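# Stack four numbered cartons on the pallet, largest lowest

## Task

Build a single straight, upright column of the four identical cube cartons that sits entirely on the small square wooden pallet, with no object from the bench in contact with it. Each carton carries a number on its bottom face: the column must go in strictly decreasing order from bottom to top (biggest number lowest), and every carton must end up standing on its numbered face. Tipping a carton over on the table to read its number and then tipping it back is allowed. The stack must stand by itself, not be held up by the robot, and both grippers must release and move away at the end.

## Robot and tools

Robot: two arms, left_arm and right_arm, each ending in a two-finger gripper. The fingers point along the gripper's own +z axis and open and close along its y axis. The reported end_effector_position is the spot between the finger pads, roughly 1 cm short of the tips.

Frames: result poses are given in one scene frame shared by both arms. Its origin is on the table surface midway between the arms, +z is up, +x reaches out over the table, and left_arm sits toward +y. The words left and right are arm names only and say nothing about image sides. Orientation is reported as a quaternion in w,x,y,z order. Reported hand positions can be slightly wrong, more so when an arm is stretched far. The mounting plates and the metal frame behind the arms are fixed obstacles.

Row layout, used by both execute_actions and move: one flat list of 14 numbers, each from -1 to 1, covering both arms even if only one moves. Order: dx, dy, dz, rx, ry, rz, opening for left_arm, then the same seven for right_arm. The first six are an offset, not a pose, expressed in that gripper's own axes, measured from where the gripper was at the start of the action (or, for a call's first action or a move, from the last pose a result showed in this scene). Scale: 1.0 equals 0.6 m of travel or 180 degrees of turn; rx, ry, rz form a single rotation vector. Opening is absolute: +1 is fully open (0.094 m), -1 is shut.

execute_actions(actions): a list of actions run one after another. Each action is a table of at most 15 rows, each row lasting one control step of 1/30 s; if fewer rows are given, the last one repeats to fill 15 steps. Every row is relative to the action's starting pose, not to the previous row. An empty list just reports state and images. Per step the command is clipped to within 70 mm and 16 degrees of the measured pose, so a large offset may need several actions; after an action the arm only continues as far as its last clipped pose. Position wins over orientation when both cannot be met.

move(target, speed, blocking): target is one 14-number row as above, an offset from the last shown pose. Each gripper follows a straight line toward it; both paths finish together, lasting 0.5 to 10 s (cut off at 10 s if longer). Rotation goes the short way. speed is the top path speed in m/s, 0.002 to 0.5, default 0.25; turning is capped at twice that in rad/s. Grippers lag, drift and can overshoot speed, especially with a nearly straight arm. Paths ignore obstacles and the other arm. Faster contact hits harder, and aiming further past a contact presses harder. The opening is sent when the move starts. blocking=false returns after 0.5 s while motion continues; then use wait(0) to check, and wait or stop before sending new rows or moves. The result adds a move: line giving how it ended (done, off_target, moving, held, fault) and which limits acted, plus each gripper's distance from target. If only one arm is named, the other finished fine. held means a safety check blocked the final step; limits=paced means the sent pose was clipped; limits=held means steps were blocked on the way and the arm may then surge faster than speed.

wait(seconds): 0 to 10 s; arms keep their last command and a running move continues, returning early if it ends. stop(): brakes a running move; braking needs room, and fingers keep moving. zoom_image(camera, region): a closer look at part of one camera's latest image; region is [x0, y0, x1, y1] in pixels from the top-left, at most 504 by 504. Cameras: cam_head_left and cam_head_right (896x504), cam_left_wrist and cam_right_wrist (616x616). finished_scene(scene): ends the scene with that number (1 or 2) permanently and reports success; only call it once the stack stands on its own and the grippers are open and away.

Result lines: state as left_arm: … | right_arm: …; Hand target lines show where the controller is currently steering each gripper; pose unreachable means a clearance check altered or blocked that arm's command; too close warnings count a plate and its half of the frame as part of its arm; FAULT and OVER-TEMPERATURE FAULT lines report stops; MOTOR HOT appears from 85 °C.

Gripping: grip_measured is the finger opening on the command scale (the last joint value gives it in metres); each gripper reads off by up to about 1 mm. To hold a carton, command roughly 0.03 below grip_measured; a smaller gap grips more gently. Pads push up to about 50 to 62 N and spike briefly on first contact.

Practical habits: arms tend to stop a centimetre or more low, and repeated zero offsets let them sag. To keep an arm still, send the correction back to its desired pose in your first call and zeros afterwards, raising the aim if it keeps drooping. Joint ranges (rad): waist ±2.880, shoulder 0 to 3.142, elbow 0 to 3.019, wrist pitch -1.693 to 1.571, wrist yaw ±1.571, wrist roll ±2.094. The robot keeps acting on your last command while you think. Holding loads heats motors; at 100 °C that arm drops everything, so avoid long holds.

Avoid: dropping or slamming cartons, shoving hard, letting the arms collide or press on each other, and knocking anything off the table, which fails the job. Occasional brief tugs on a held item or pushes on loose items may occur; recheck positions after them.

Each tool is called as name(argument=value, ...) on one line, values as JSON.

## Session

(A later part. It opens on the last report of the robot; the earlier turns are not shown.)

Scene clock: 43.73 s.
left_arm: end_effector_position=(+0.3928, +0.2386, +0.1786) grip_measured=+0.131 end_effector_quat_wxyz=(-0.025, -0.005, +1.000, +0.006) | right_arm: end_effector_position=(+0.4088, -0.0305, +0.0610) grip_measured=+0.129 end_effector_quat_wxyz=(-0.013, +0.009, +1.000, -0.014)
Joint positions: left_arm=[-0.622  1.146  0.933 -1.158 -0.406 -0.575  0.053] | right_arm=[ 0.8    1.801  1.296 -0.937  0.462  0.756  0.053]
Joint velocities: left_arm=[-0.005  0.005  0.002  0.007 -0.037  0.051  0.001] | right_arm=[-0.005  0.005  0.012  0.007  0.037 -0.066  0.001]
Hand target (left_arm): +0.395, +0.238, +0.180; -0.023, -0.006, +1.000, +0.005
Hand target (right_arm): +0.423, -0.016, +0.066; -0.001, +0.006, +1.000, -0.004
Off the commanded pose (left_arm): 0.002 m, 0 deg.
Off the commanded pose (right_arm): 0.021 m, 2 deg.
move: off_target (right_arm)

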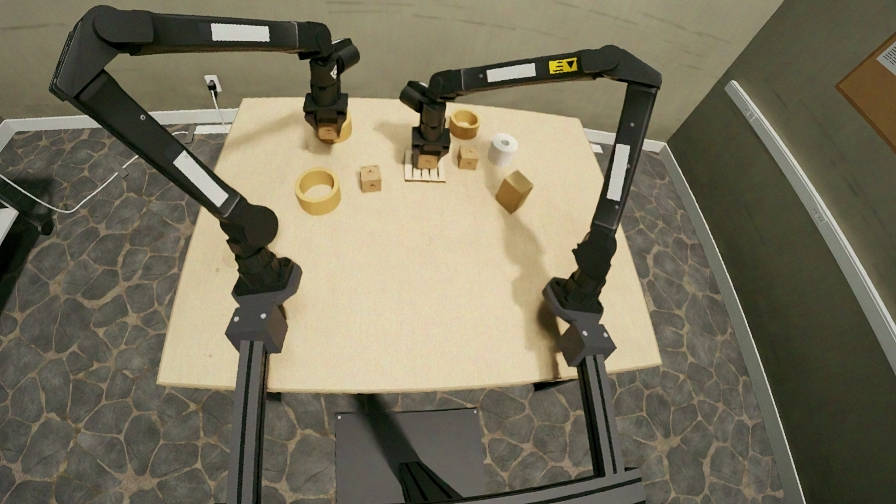

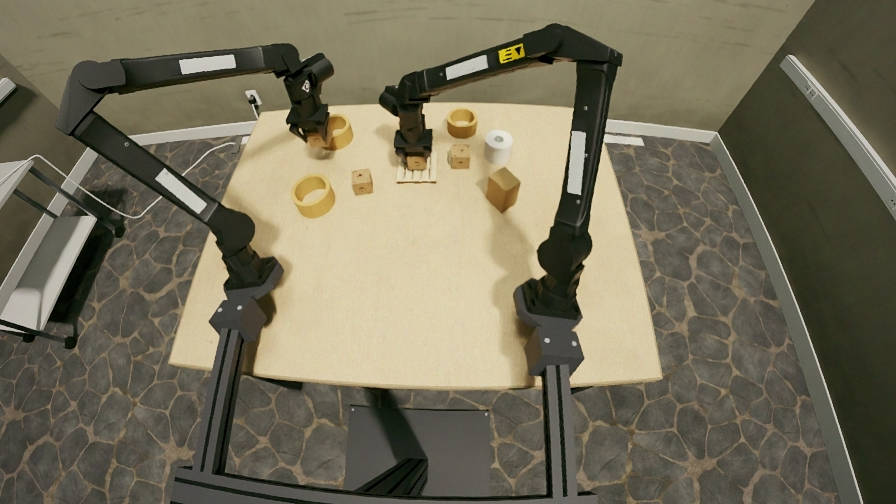

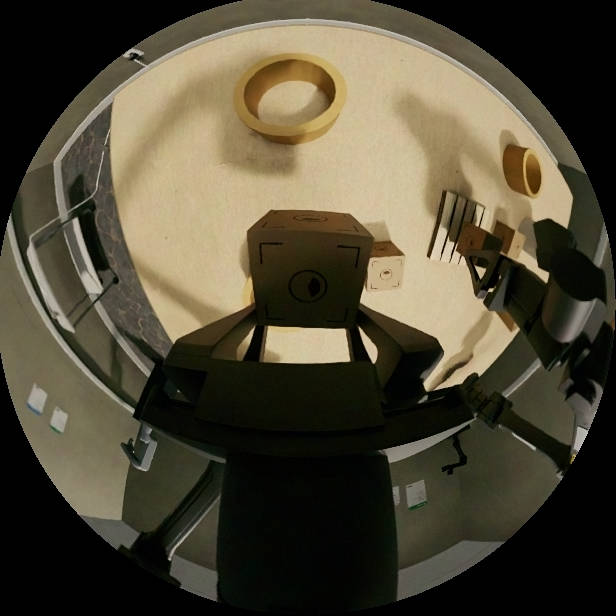

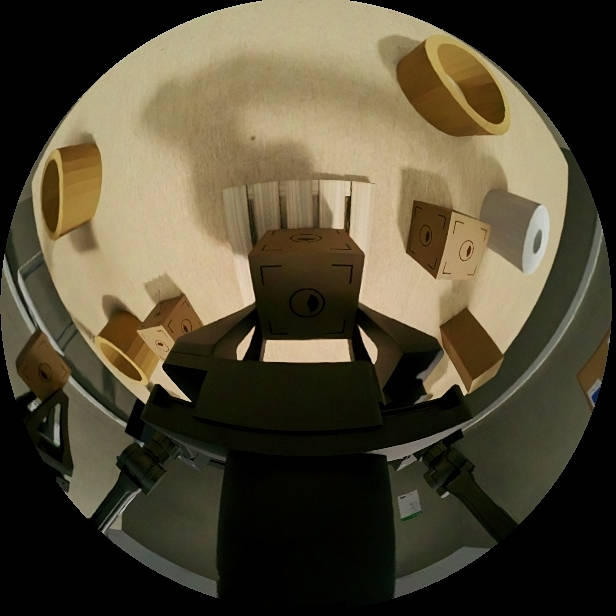

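move(target=[0,0,0,0,0,0,0.095,0,0,0.035,0,0,0,0.095], speed=0.05)

move(target=[0,0,0,0,0,0,0.095,0,0,0,0,0,0,0.7])

move(target=[0,0,0,0,0,0,0.095,0,0,-0.13,0,0,0,0.7])

move(target=[-0.03,-0.2,0,0.005,-0.02,0,0.095,-0.09,-0.2,0,0,-0.015,0,0.7])

Scene clock: 44.70 s.
left_arm: end_effector_position=(+0.3911, +0.2390, +0.1773) grip_measured=+0.131 end_effector_quat_wxyz=(-0.026, -0.004, +1.000, +0.007) | right_arm: end_effector_position=(+0.4127, -0.0262, +0.0581) grip_measured=+0.129 end_effector_quat_wxyz=(-0.002, +0.014, +1.000, -0.004)
Joint positions: left_arm=[-0.622  1.146  0.929 -1.158 -0.406 -0.575  0.053] | right_arm=[ 0.799  1.802  1.289 -0.895  0.461  0.75   0.053]
Joint velocities: left_arm=[-0.015 -0.005 -0.007 -0.007 -0.007 -0.037 -0.001] | right_arm=[-0.015 -0.005 -0.027  0.012  0.022 -0.037  0.001]
Hand target (left_arm): +0.393, +0.239, +0.179; -0.025, -0.005, +1.000, +0.006
Hand target (right_arm): +0.408, -0.032, +0.041; -0.013, +0.009, +1.000, -0.014
Off the commanded pose (left_arm): 0.002 m, 0 deg.
Off the commanded pose (right_arm): 0.019 m, 2 deg.
move: off_target (right_arm)

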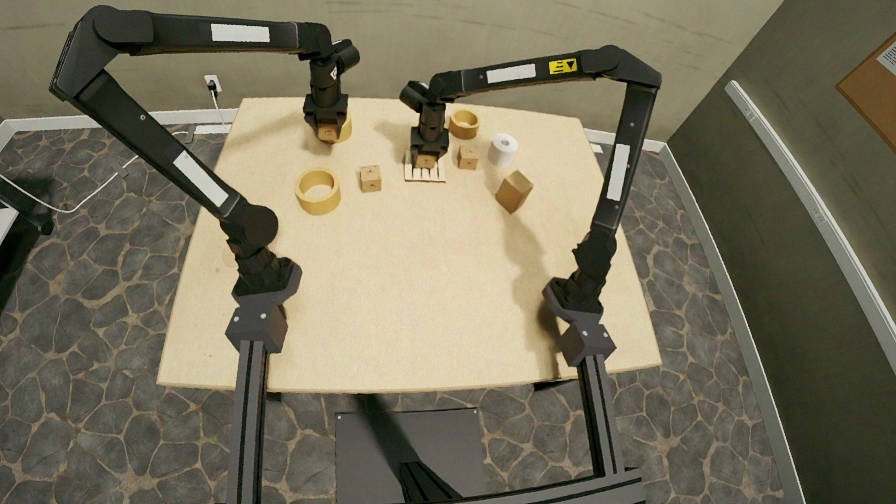

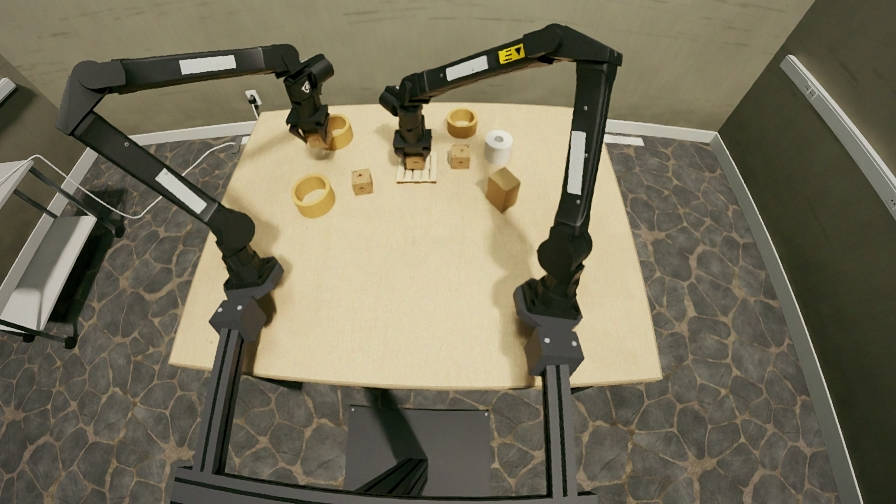

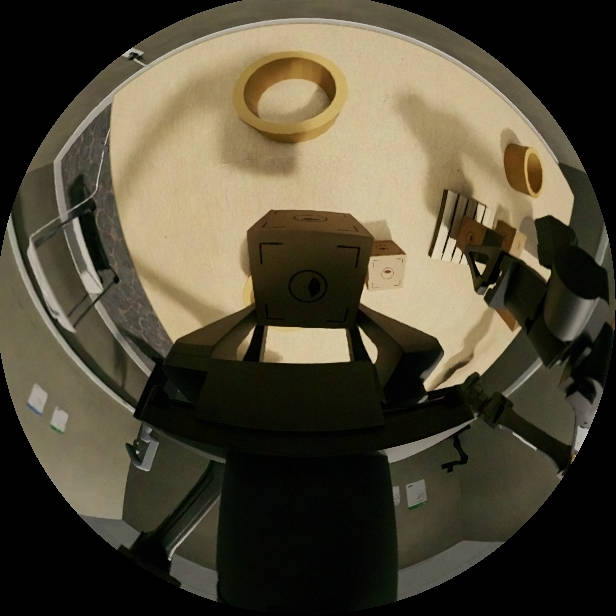

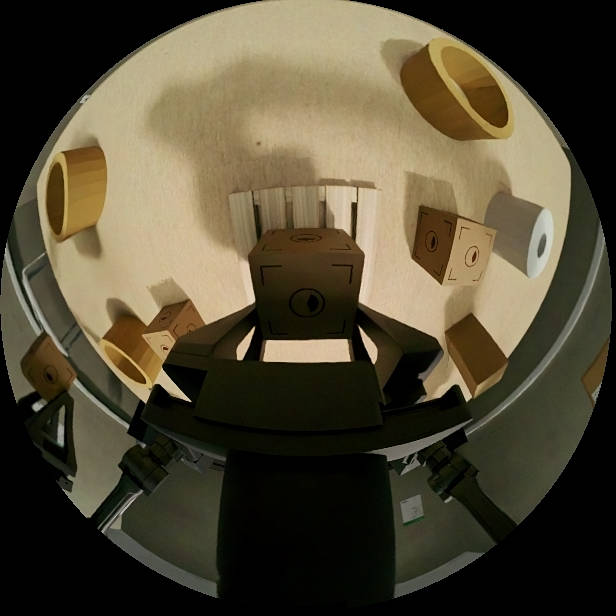

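Scene clock: 45.20 s.
left_arm: end_effector_position=(+0.3893, +0.2394, +0.1761) grip_measured=+0.131 end_effector_quat_wxyz=(-0.028, -0.003, +1.000, +0.008) | right_arm: end_effector_position=(+0.4127, -0.0262, +0.0581) grip_measured=+0.698 end_effector_quat_wxyz=(-0.002, +0.014, +1.000, -0.004)
Joint positions: left_arm=[-0.622  1.146  0.925 -1.158 -0.406 -0.575  0.053] | right_arm=[ 0.799  1.802  1.289 -0.895  0.461  0.75   0.08 ]
Joint velocities: left_arm=[-0.005  0.005 -0.002 -0.012 -0.022 -0.022 -0.   ] | right_arm=[-0.005 -0.005 -0.002  0.007 -0.022 -0.007 -0.   ]
Hand target (left_arm): +0.391, +0.239, +0.177; -0.026, -0.004, +1.000, +0.007
Hand target (right_arm): +0.413, -0.026, +0.058; -0.002, +0.014, +1.000, -0.004
Off the commanded pose (left_arm): 0.002 m, 0 deg.
Off the commanded pose (right_arm): 0.000 m, 0 deg.
move: done

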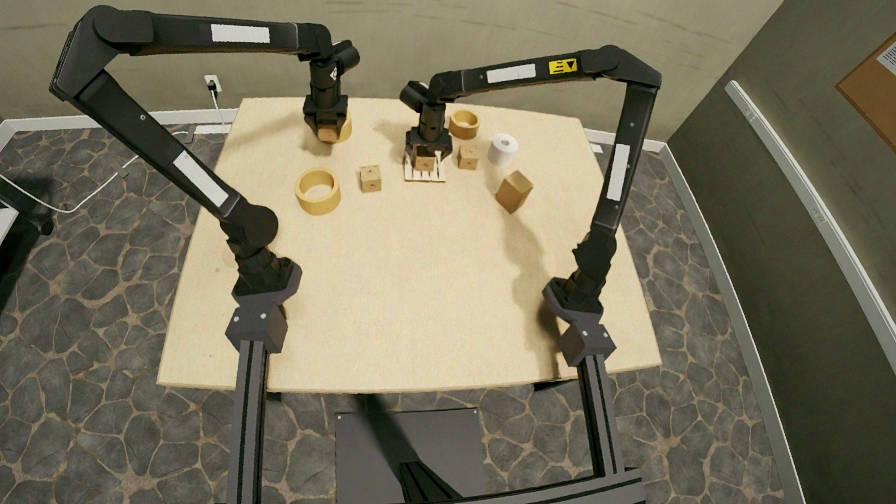

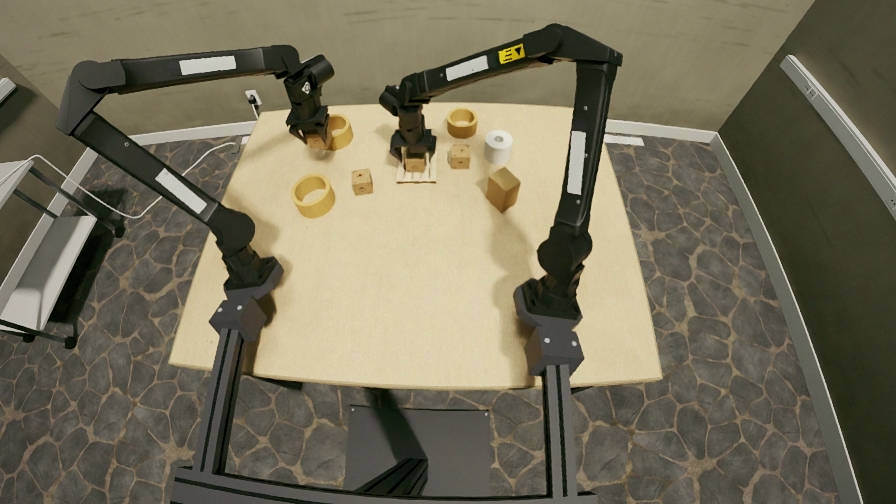

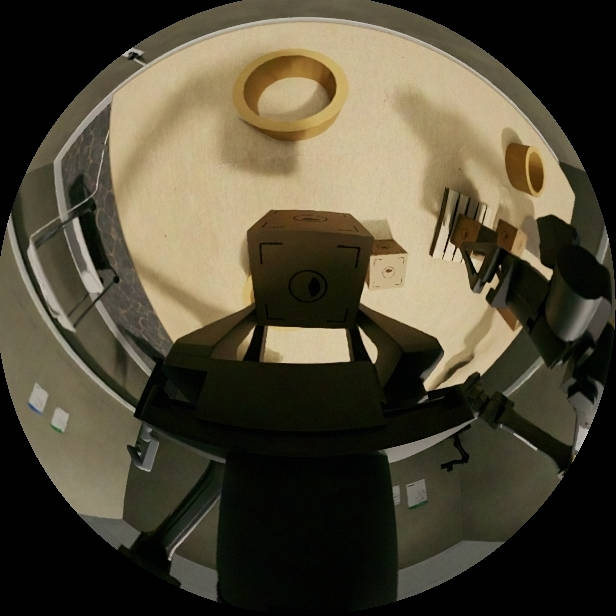

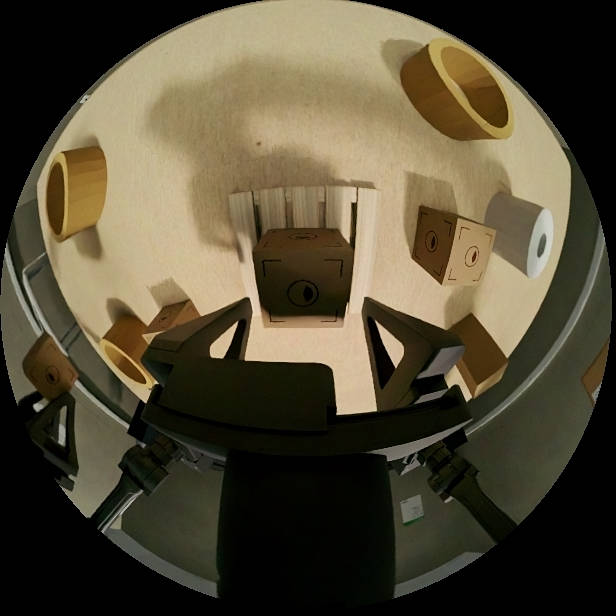

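Scene clock: 46.07 s.
left_arm: end_effector_position=(+0.3876, +0.2398, +0.1748) grip_measured=+0.131 end_effector_quat_wxyz=(-0.030, -0.002, +1.000, +0.010) | right_arm: end_effector_position=(+0.3992, -0.0317, +0.1229) grip_measured=+0.698 end_effector_quat_wxyz=(-0.013, +0.001, +1.000, -0.015)
Joint positions: left_arm=[-0.622  1.146  0.921 -1.158 -0.406 -0.575  0.053] | right_arm=[ 0.865  1.711  1.32  -1.084  0.47   0.813  0.08 ]
Joint velocities: left_arm=[-0.015 -0.005  0.002 -0.012 -0.037 -0.066  0.001] | right_arm=[-0.005  0.005  0.002  0.012 -0.022 -0.007  0.   ]
Hand target (left_arm): +0.389, +0.239, +0.176; -0.028, -0.003, +1.000, +0.008
Hand target (right_arm): +0.411, -0.025, +0.136; -0.002, +0.014, +1.000, -0.004
Off the commanded pose (left_arm): 0.002 m, 0 deg.
Off the commanded pose (right_arm): 0.020 m, 2 deg.
move: off_target (right_arm)

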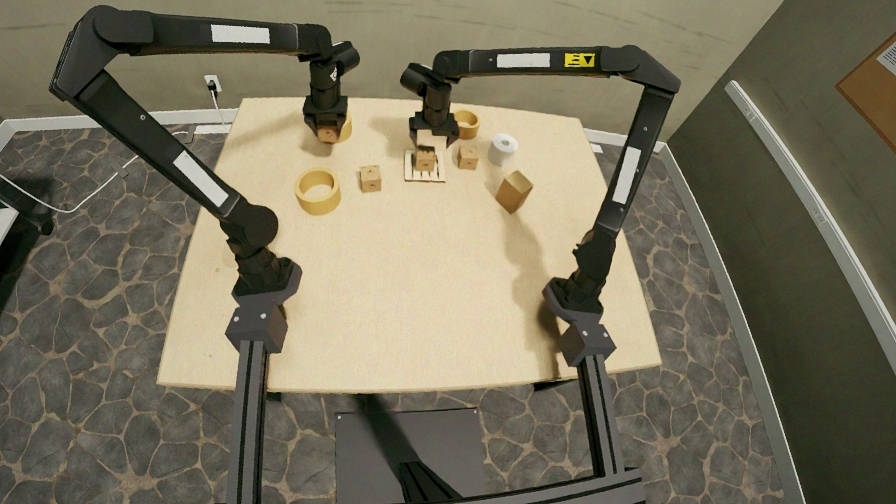

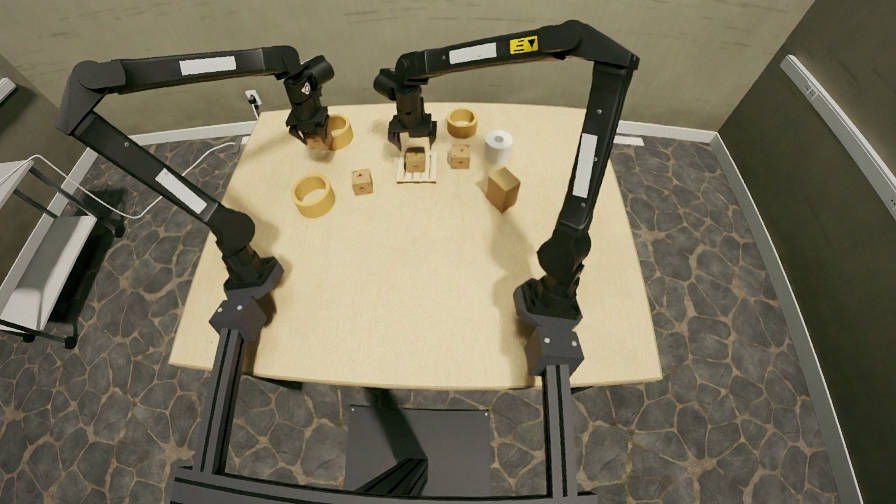

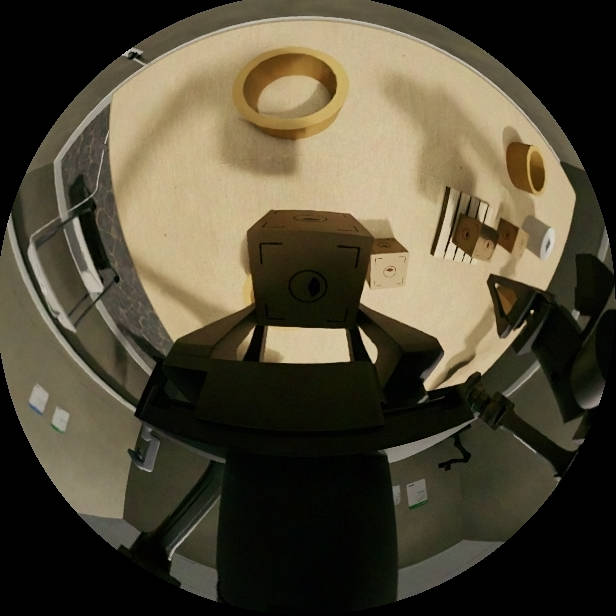

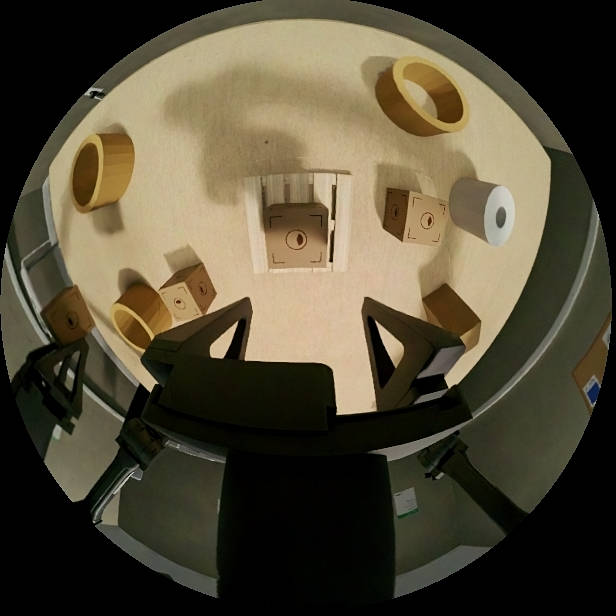

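Scene clock: 47.20 s.
left_arm: end_effector_position=(+0.3915, +0.1291, +0.1625) grip_measured=+0.131 end_effector_quat_wxyz=(-0.011, +0.012, +1.000, +0.013) | right_arm: end_effector_position=(+0.4534, -0.1503, +0.1267) grip_measured=+0.698 end_effector_quat_wxyz=(+0.010, +0.008, +1.000, -0.014)
Joint positions: left_arm=[-0.839  1.395  1.044 -1.105 -0.468 -0.773  0.053] | right_arm=[ 0.638  1.525  1.219 -1.015  0.459  0.559  0.08 ]
Joint velocities: left_arm=[ 0.005 -0.005  0.002 -0.007  0.037  0.007 -0.   ] | right_arm=[-0.005 -0.015 -0.007 -0.007  0.007 -0.007  0.   ]
Hand target (left_arm): +0.406, +0.120, +0.172; +0.003, -0.002, +1.000, +0.002
Hand target (right_arm): +0.452, -0.151, +0.126; +0.011, +0.001, +1.000, -0.012
Off the commanded pose (left_arm): 0.019 m, 3 deg.
Off the commanded pose (right_arm): 0.002 m, 1 deg.
move: off_target (left_arm)

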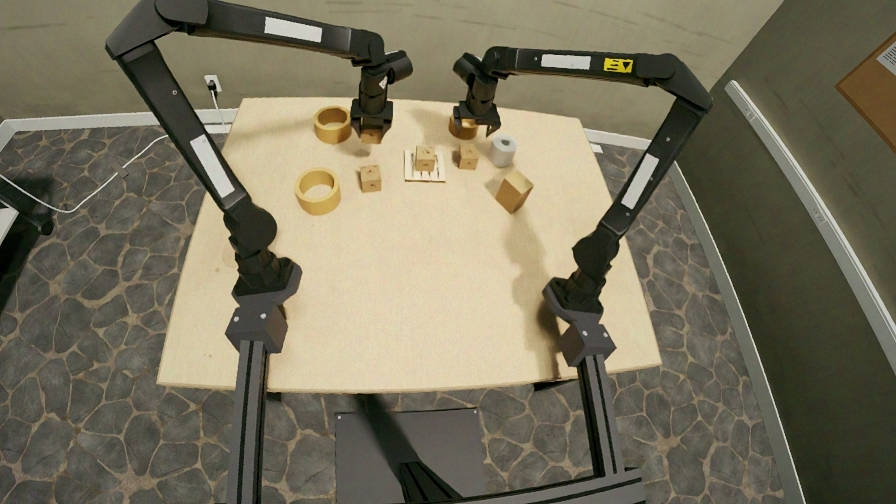

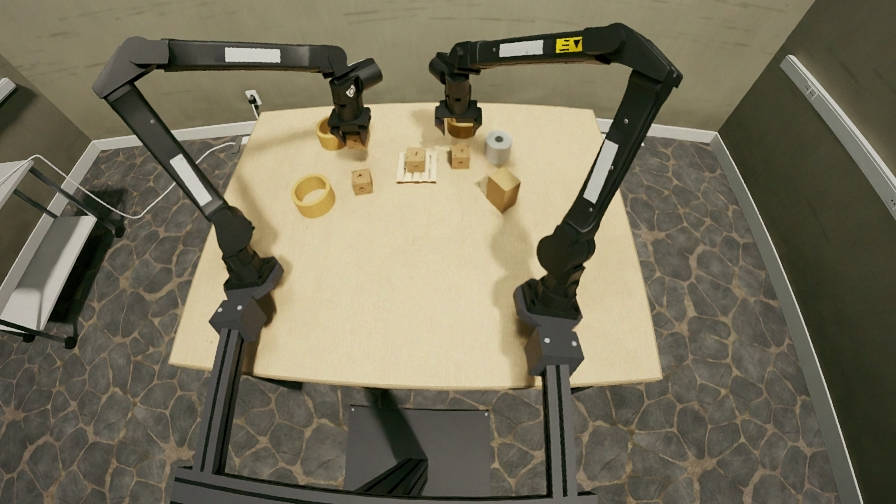

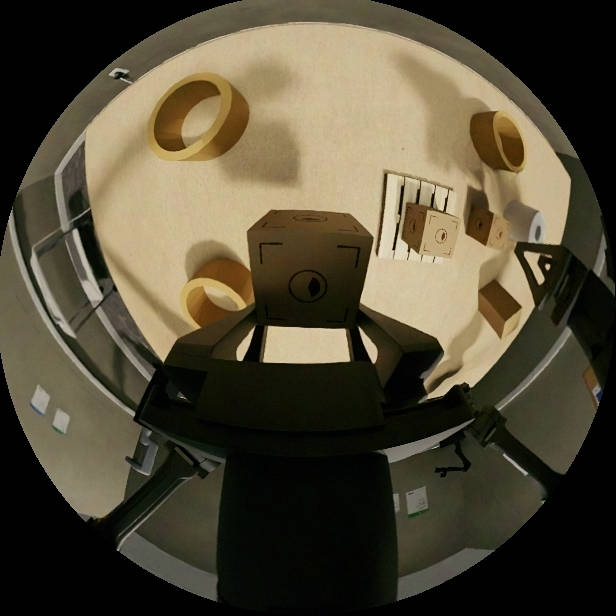

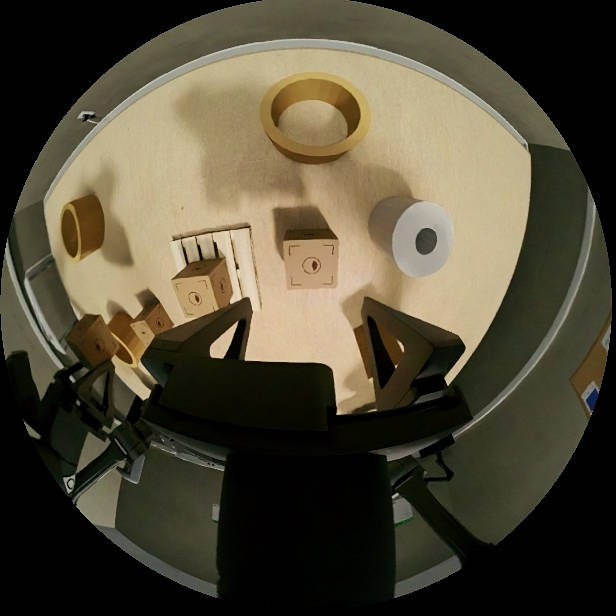

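move(target=[-0.04,-0.25,0.015,0.005,-0.01,0,0.095,0.05,-0.2,-0.08,0,0,0,0.7])

zoom_image(camera="cam_head_left", region=[350,90,500,200])

zoom_image(camera="cam_right_wrist", region=[20,150,260,390])

Scene clock: 48.57 s.
left_arm: end_effector_position=(+0.4029, -0.0111, +0.1397) grip_measured=+0.131 end_effector_quat_wxyz=(-0.003, +0.021, +1.000, +0.014) | right_arm: end_effector_position=(+0.4233, -0.2624, +0.1808) grip_measured=+0.698 end_effector_quat_wxyz=(+0.018, +0.016, +1.000, -0.009)
Joint positions: left_arm=[-0.985  1.746  1.333 -1.108 -0.494 -0.913  0.053] | right_arm=[ 0.494  1.211  1.065 -1.09   0.415  0.413  0.08 ]
Joint velocities: left_arm=[ 0.015 -0.015 -0.012  0.002 -0.081 -0.037 -0.002] | right_arm=[ 0.015 -0.005  0.002  0.007 -0.022 -0.007 -0.   ]
Hand target (left_arm): +0.412, -0.021, +0.150; +0.006, +0.012, +1.000, +0.005
Hand target (right_arm): +0.419, -0.266, +0.177; +0.010, +0.008, +1.000, -0.012
Off the commanded pose (left_arm): 0.016 m, 2 deg.
Off the commanded pose (right_arm): 0.007 m, 1 deg.
move: off_target (left_arm)

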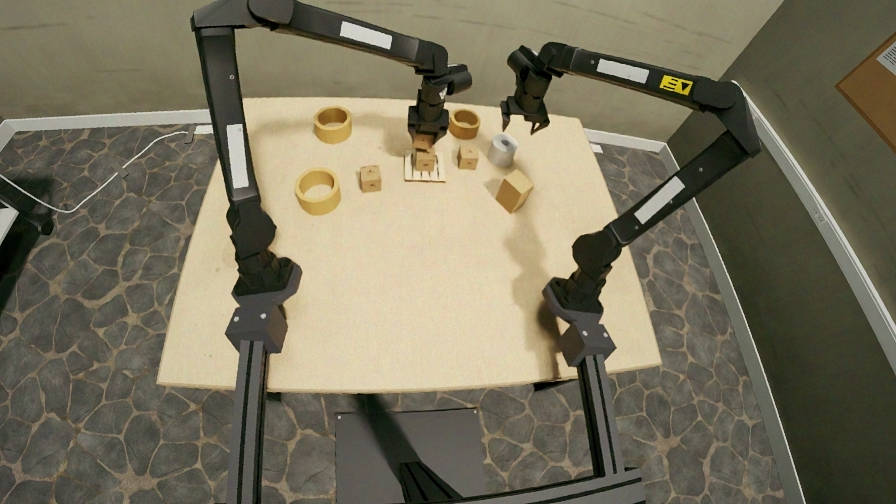

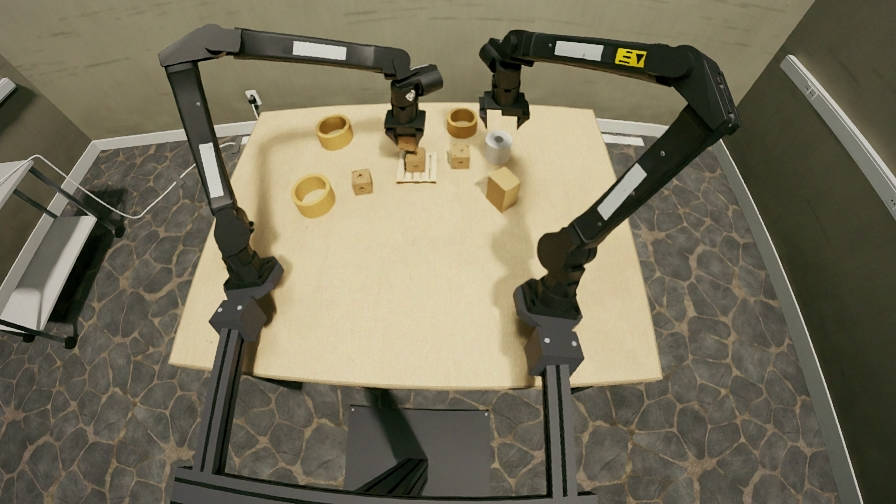

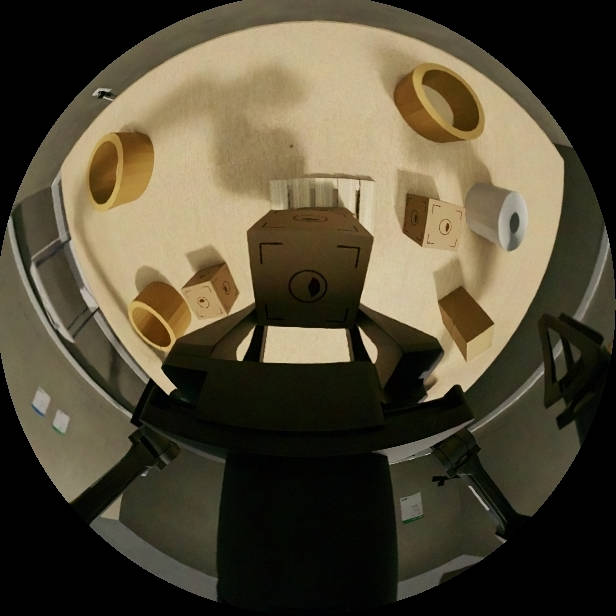

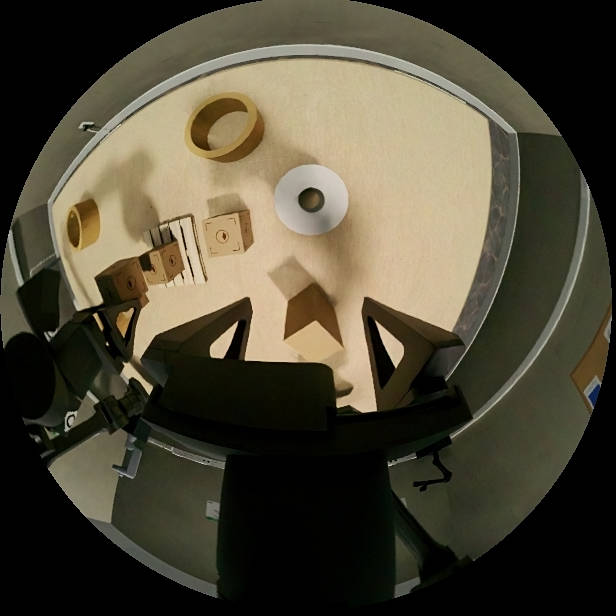

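Region (350, 90, 500, 200) of cam_head_left's 896x504 image, scaled by 3.360, with more detail than that image has; it fills the top 370 rows of this view, and the rest is white.

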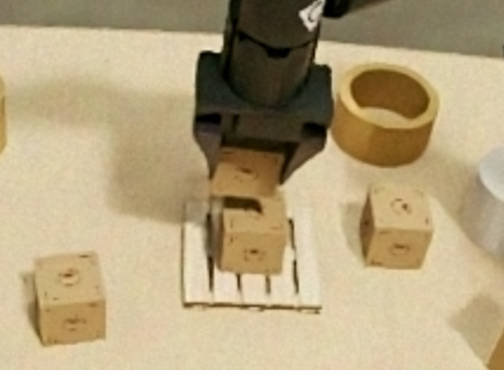

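Region (20, 150, 260, 390) of cam_right_wrist's 616x616 image, scaled by 2.100, with more detail than that image has.

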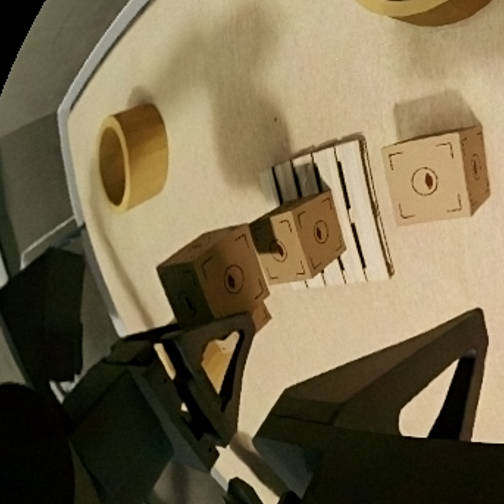

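move(target=[0,-0.03,0.03,0.005,0,0,0.095,0,0,0,0,0,0,0.7], speed=0.06)

zoom_image(camera="cam_head_right", region=[350,90,500,200])

zoom_image(camera="cam_right_wrist", region=[60,190,220,350])

Scene clock: 49.60 s.
left_arm: end_effector_position=(+0.3978, -0.0221, +0.1217) grip_measured=+0.131 end_effector_quat_wxyz=(-0.006, +0.020, +1.000, +0.012) | right_arm: end_effector_position=(+0.4233, -0.2624, +0.1808) grip_measured=+0.698 end_effector_quat_wxyz=(+0.018, +0.015, +1.000, -0.009)
Joint positions: left_arm=[-0.985  1.785  1.331 -1.068 -0.487 -0.914  0.053] | right_arm=[ 0.494  1.211  1.065 -1.09   0.415  0.411  0.08 ]
Joint velocities: left_arm=[-0.015 -0.005 -0.027  0.007  0.066 -0.007  0.   ] | right_arm=[-0.005 -0.005 -0.002 -0.002 -0.037  0.022  0.001]
Hand target (left_arm): +0.402, -0.029, +0.121; -0.003, +0.021, +1.000, +0.006
Hand target (right_arm): +0.423, -0.262, +0.181; +0.018, +0.016, +1.000, -0.009
Off the commanded pose (left_arm): 0.008 m, 1 deg.
Off the commanded pose (right_arm): 0.000 m, 0 deg.
move: done

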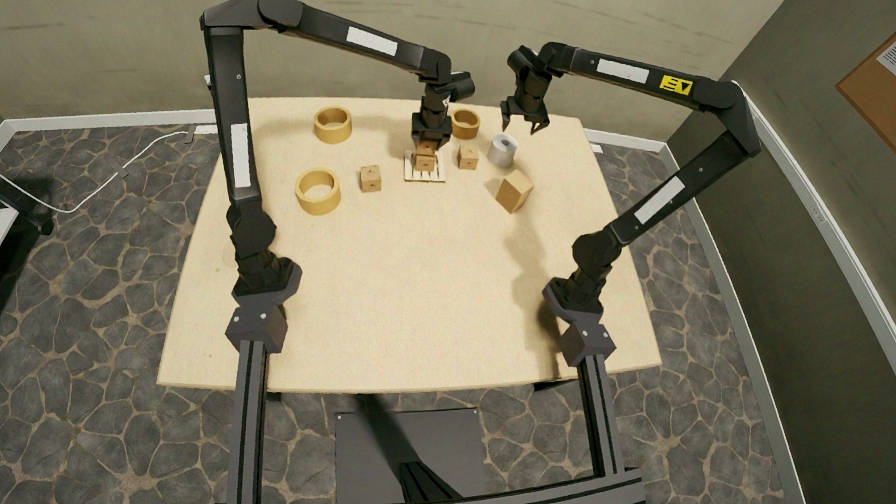

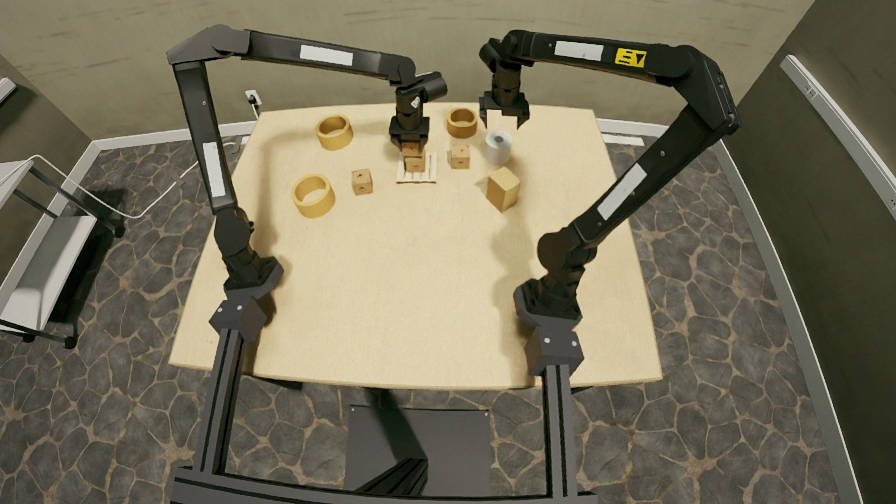

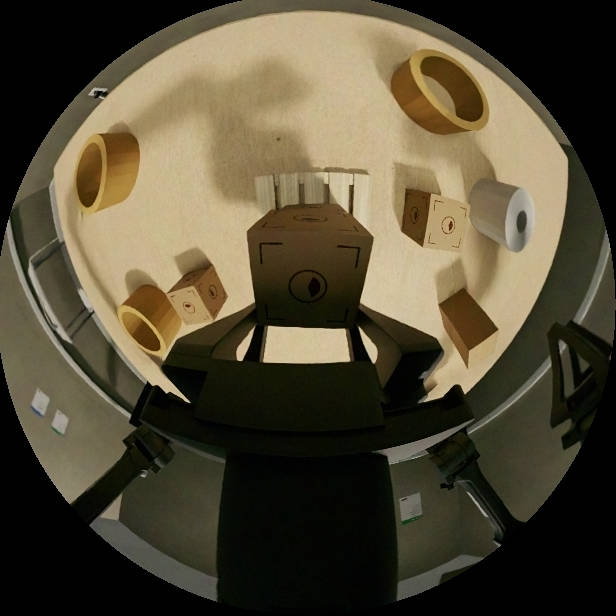

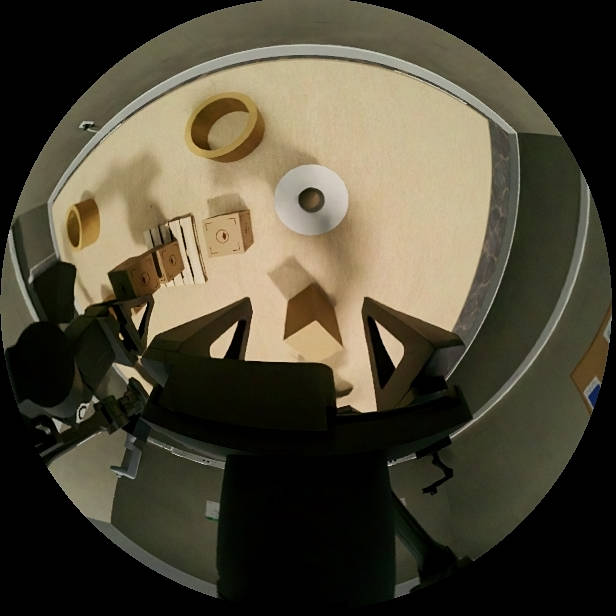

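Region (350, 90, 500, 200) of cam_head_right's 896x504 image, scaled by 3.360, with more detail than that image has; it fills the top 370 rows of this view, and the rest is white.

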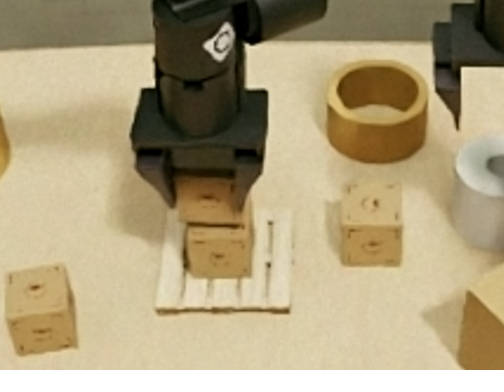

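Region (60, 190, 220, 350) of cam_right_wrist's 616x616 image, scaled by 3.150, with more detail than that image has.

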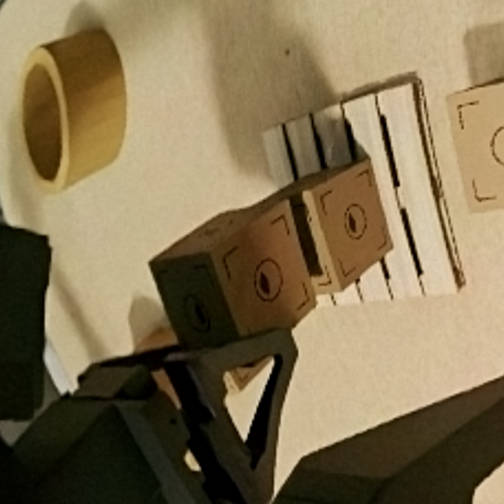

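move(target=[-0.018,-0.008,0.027,0,0,0,0.095,0,0,0,0,0,0,0.7], speed=0.04)

zoom_image(camera="cam_head_left", region=[350,90,500,200])

zoom_image(camera="cam_right_wrist", region=[60,190,220,350])

Scene clock: 50.67 s.
left_arm: end_effector_position=(+0.4006, -0.0207, +0.1069) grip_measured=+0.131 end_effector_quat_wxyz=(-0.009, +0.020, +1.000, +0.018) | right_arm: end_effector_position=(+0.4233, -0.2624, +0.1808) grip_measured=+0.698 end_effector_quat_wxyz=(+0.018, +0.015, +1.000, -0.009)
Joint positions: left_arm=[-0.966  1.809  1.331 -1.05  -0.487 -0.9    0.053] | right_arm=[ 0.494  1.211  1.065 -1.09   0.415  0.411  0.08 ]
Joint velocities: left_arm=[-0.005 -0.005 -0.002 -0.002 -0.066  0.007  0.001] | right_arm=[-0.005 -0.005  0.007 -0.002 -0.051 -0.022 -0.   ]
Hand target (left_arm): +0.408, -0.027, +0.105; -0.006, +0.020, +1.000, +0.012
Hand target (right_arm): +0.423, -0.262, +0.181; +0.018, +0.015, +1.000, -0.009
Off the commanded pose (left_arm): 0.010 m, 1 deg.
Off the commanded pose (right_arm): 0.000 m, 0 deg.
move: done

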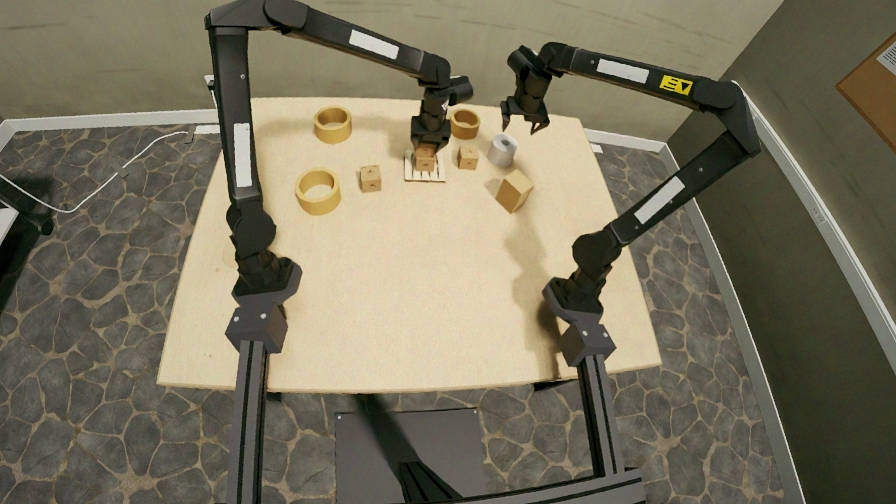

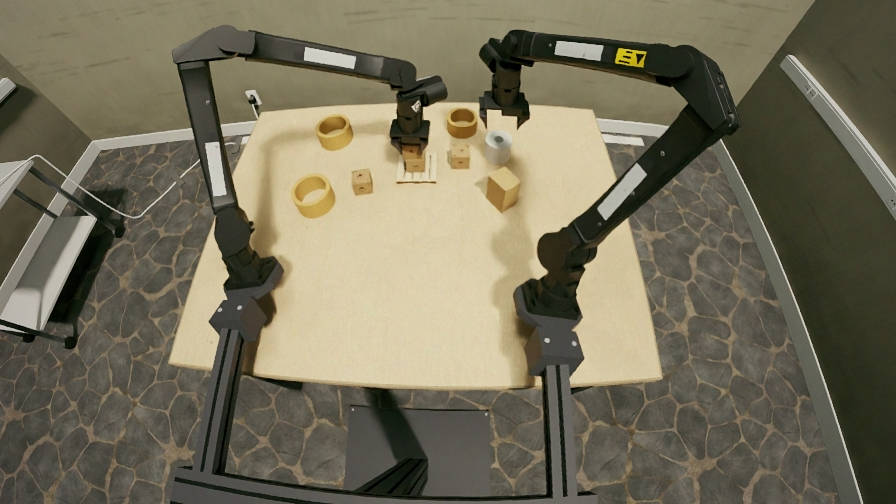

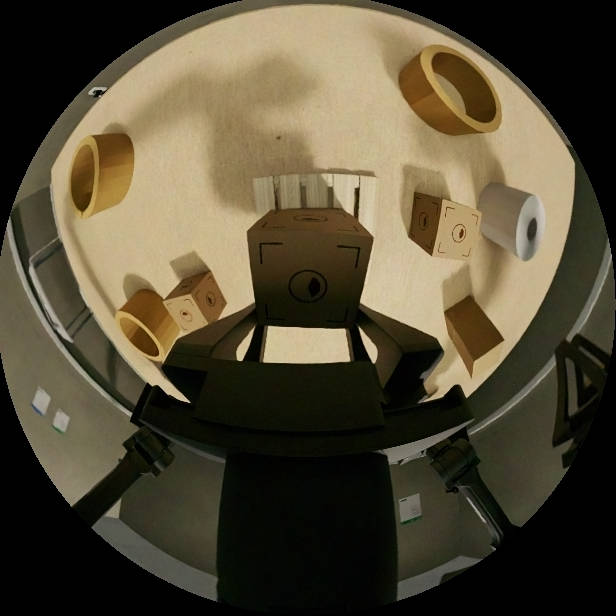

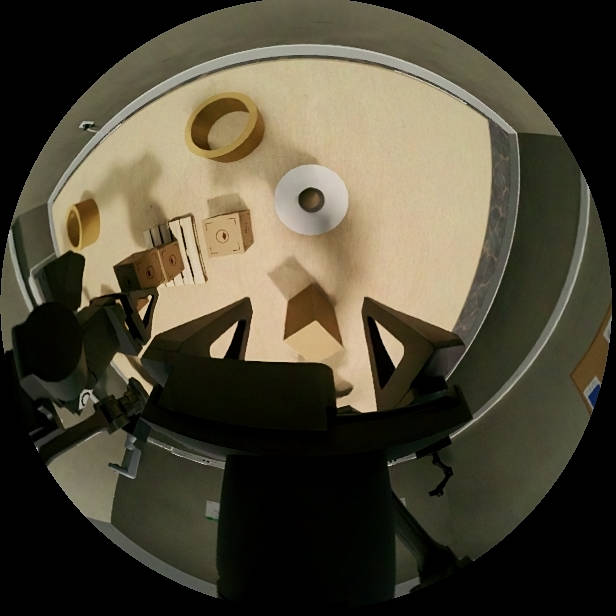

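Region (350, 90, 500, 200) of cam_head_left's 896x504 image, scaled by 3.360, with more detail than that image has; it fills the top 370 rows of this view, and the rest is white.

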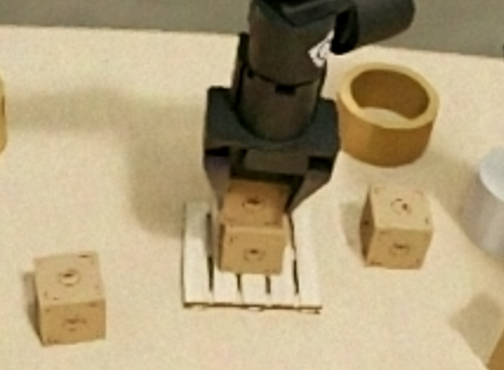

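Region (60, 190, 220, 350) of cam_right_wrist's 616x616 image, scaled by 3.150, with more detail than that image has.

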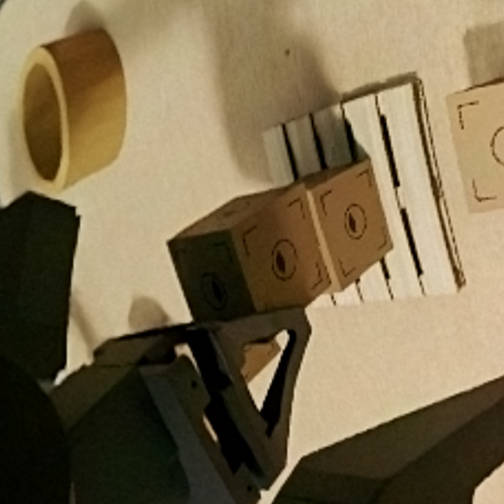

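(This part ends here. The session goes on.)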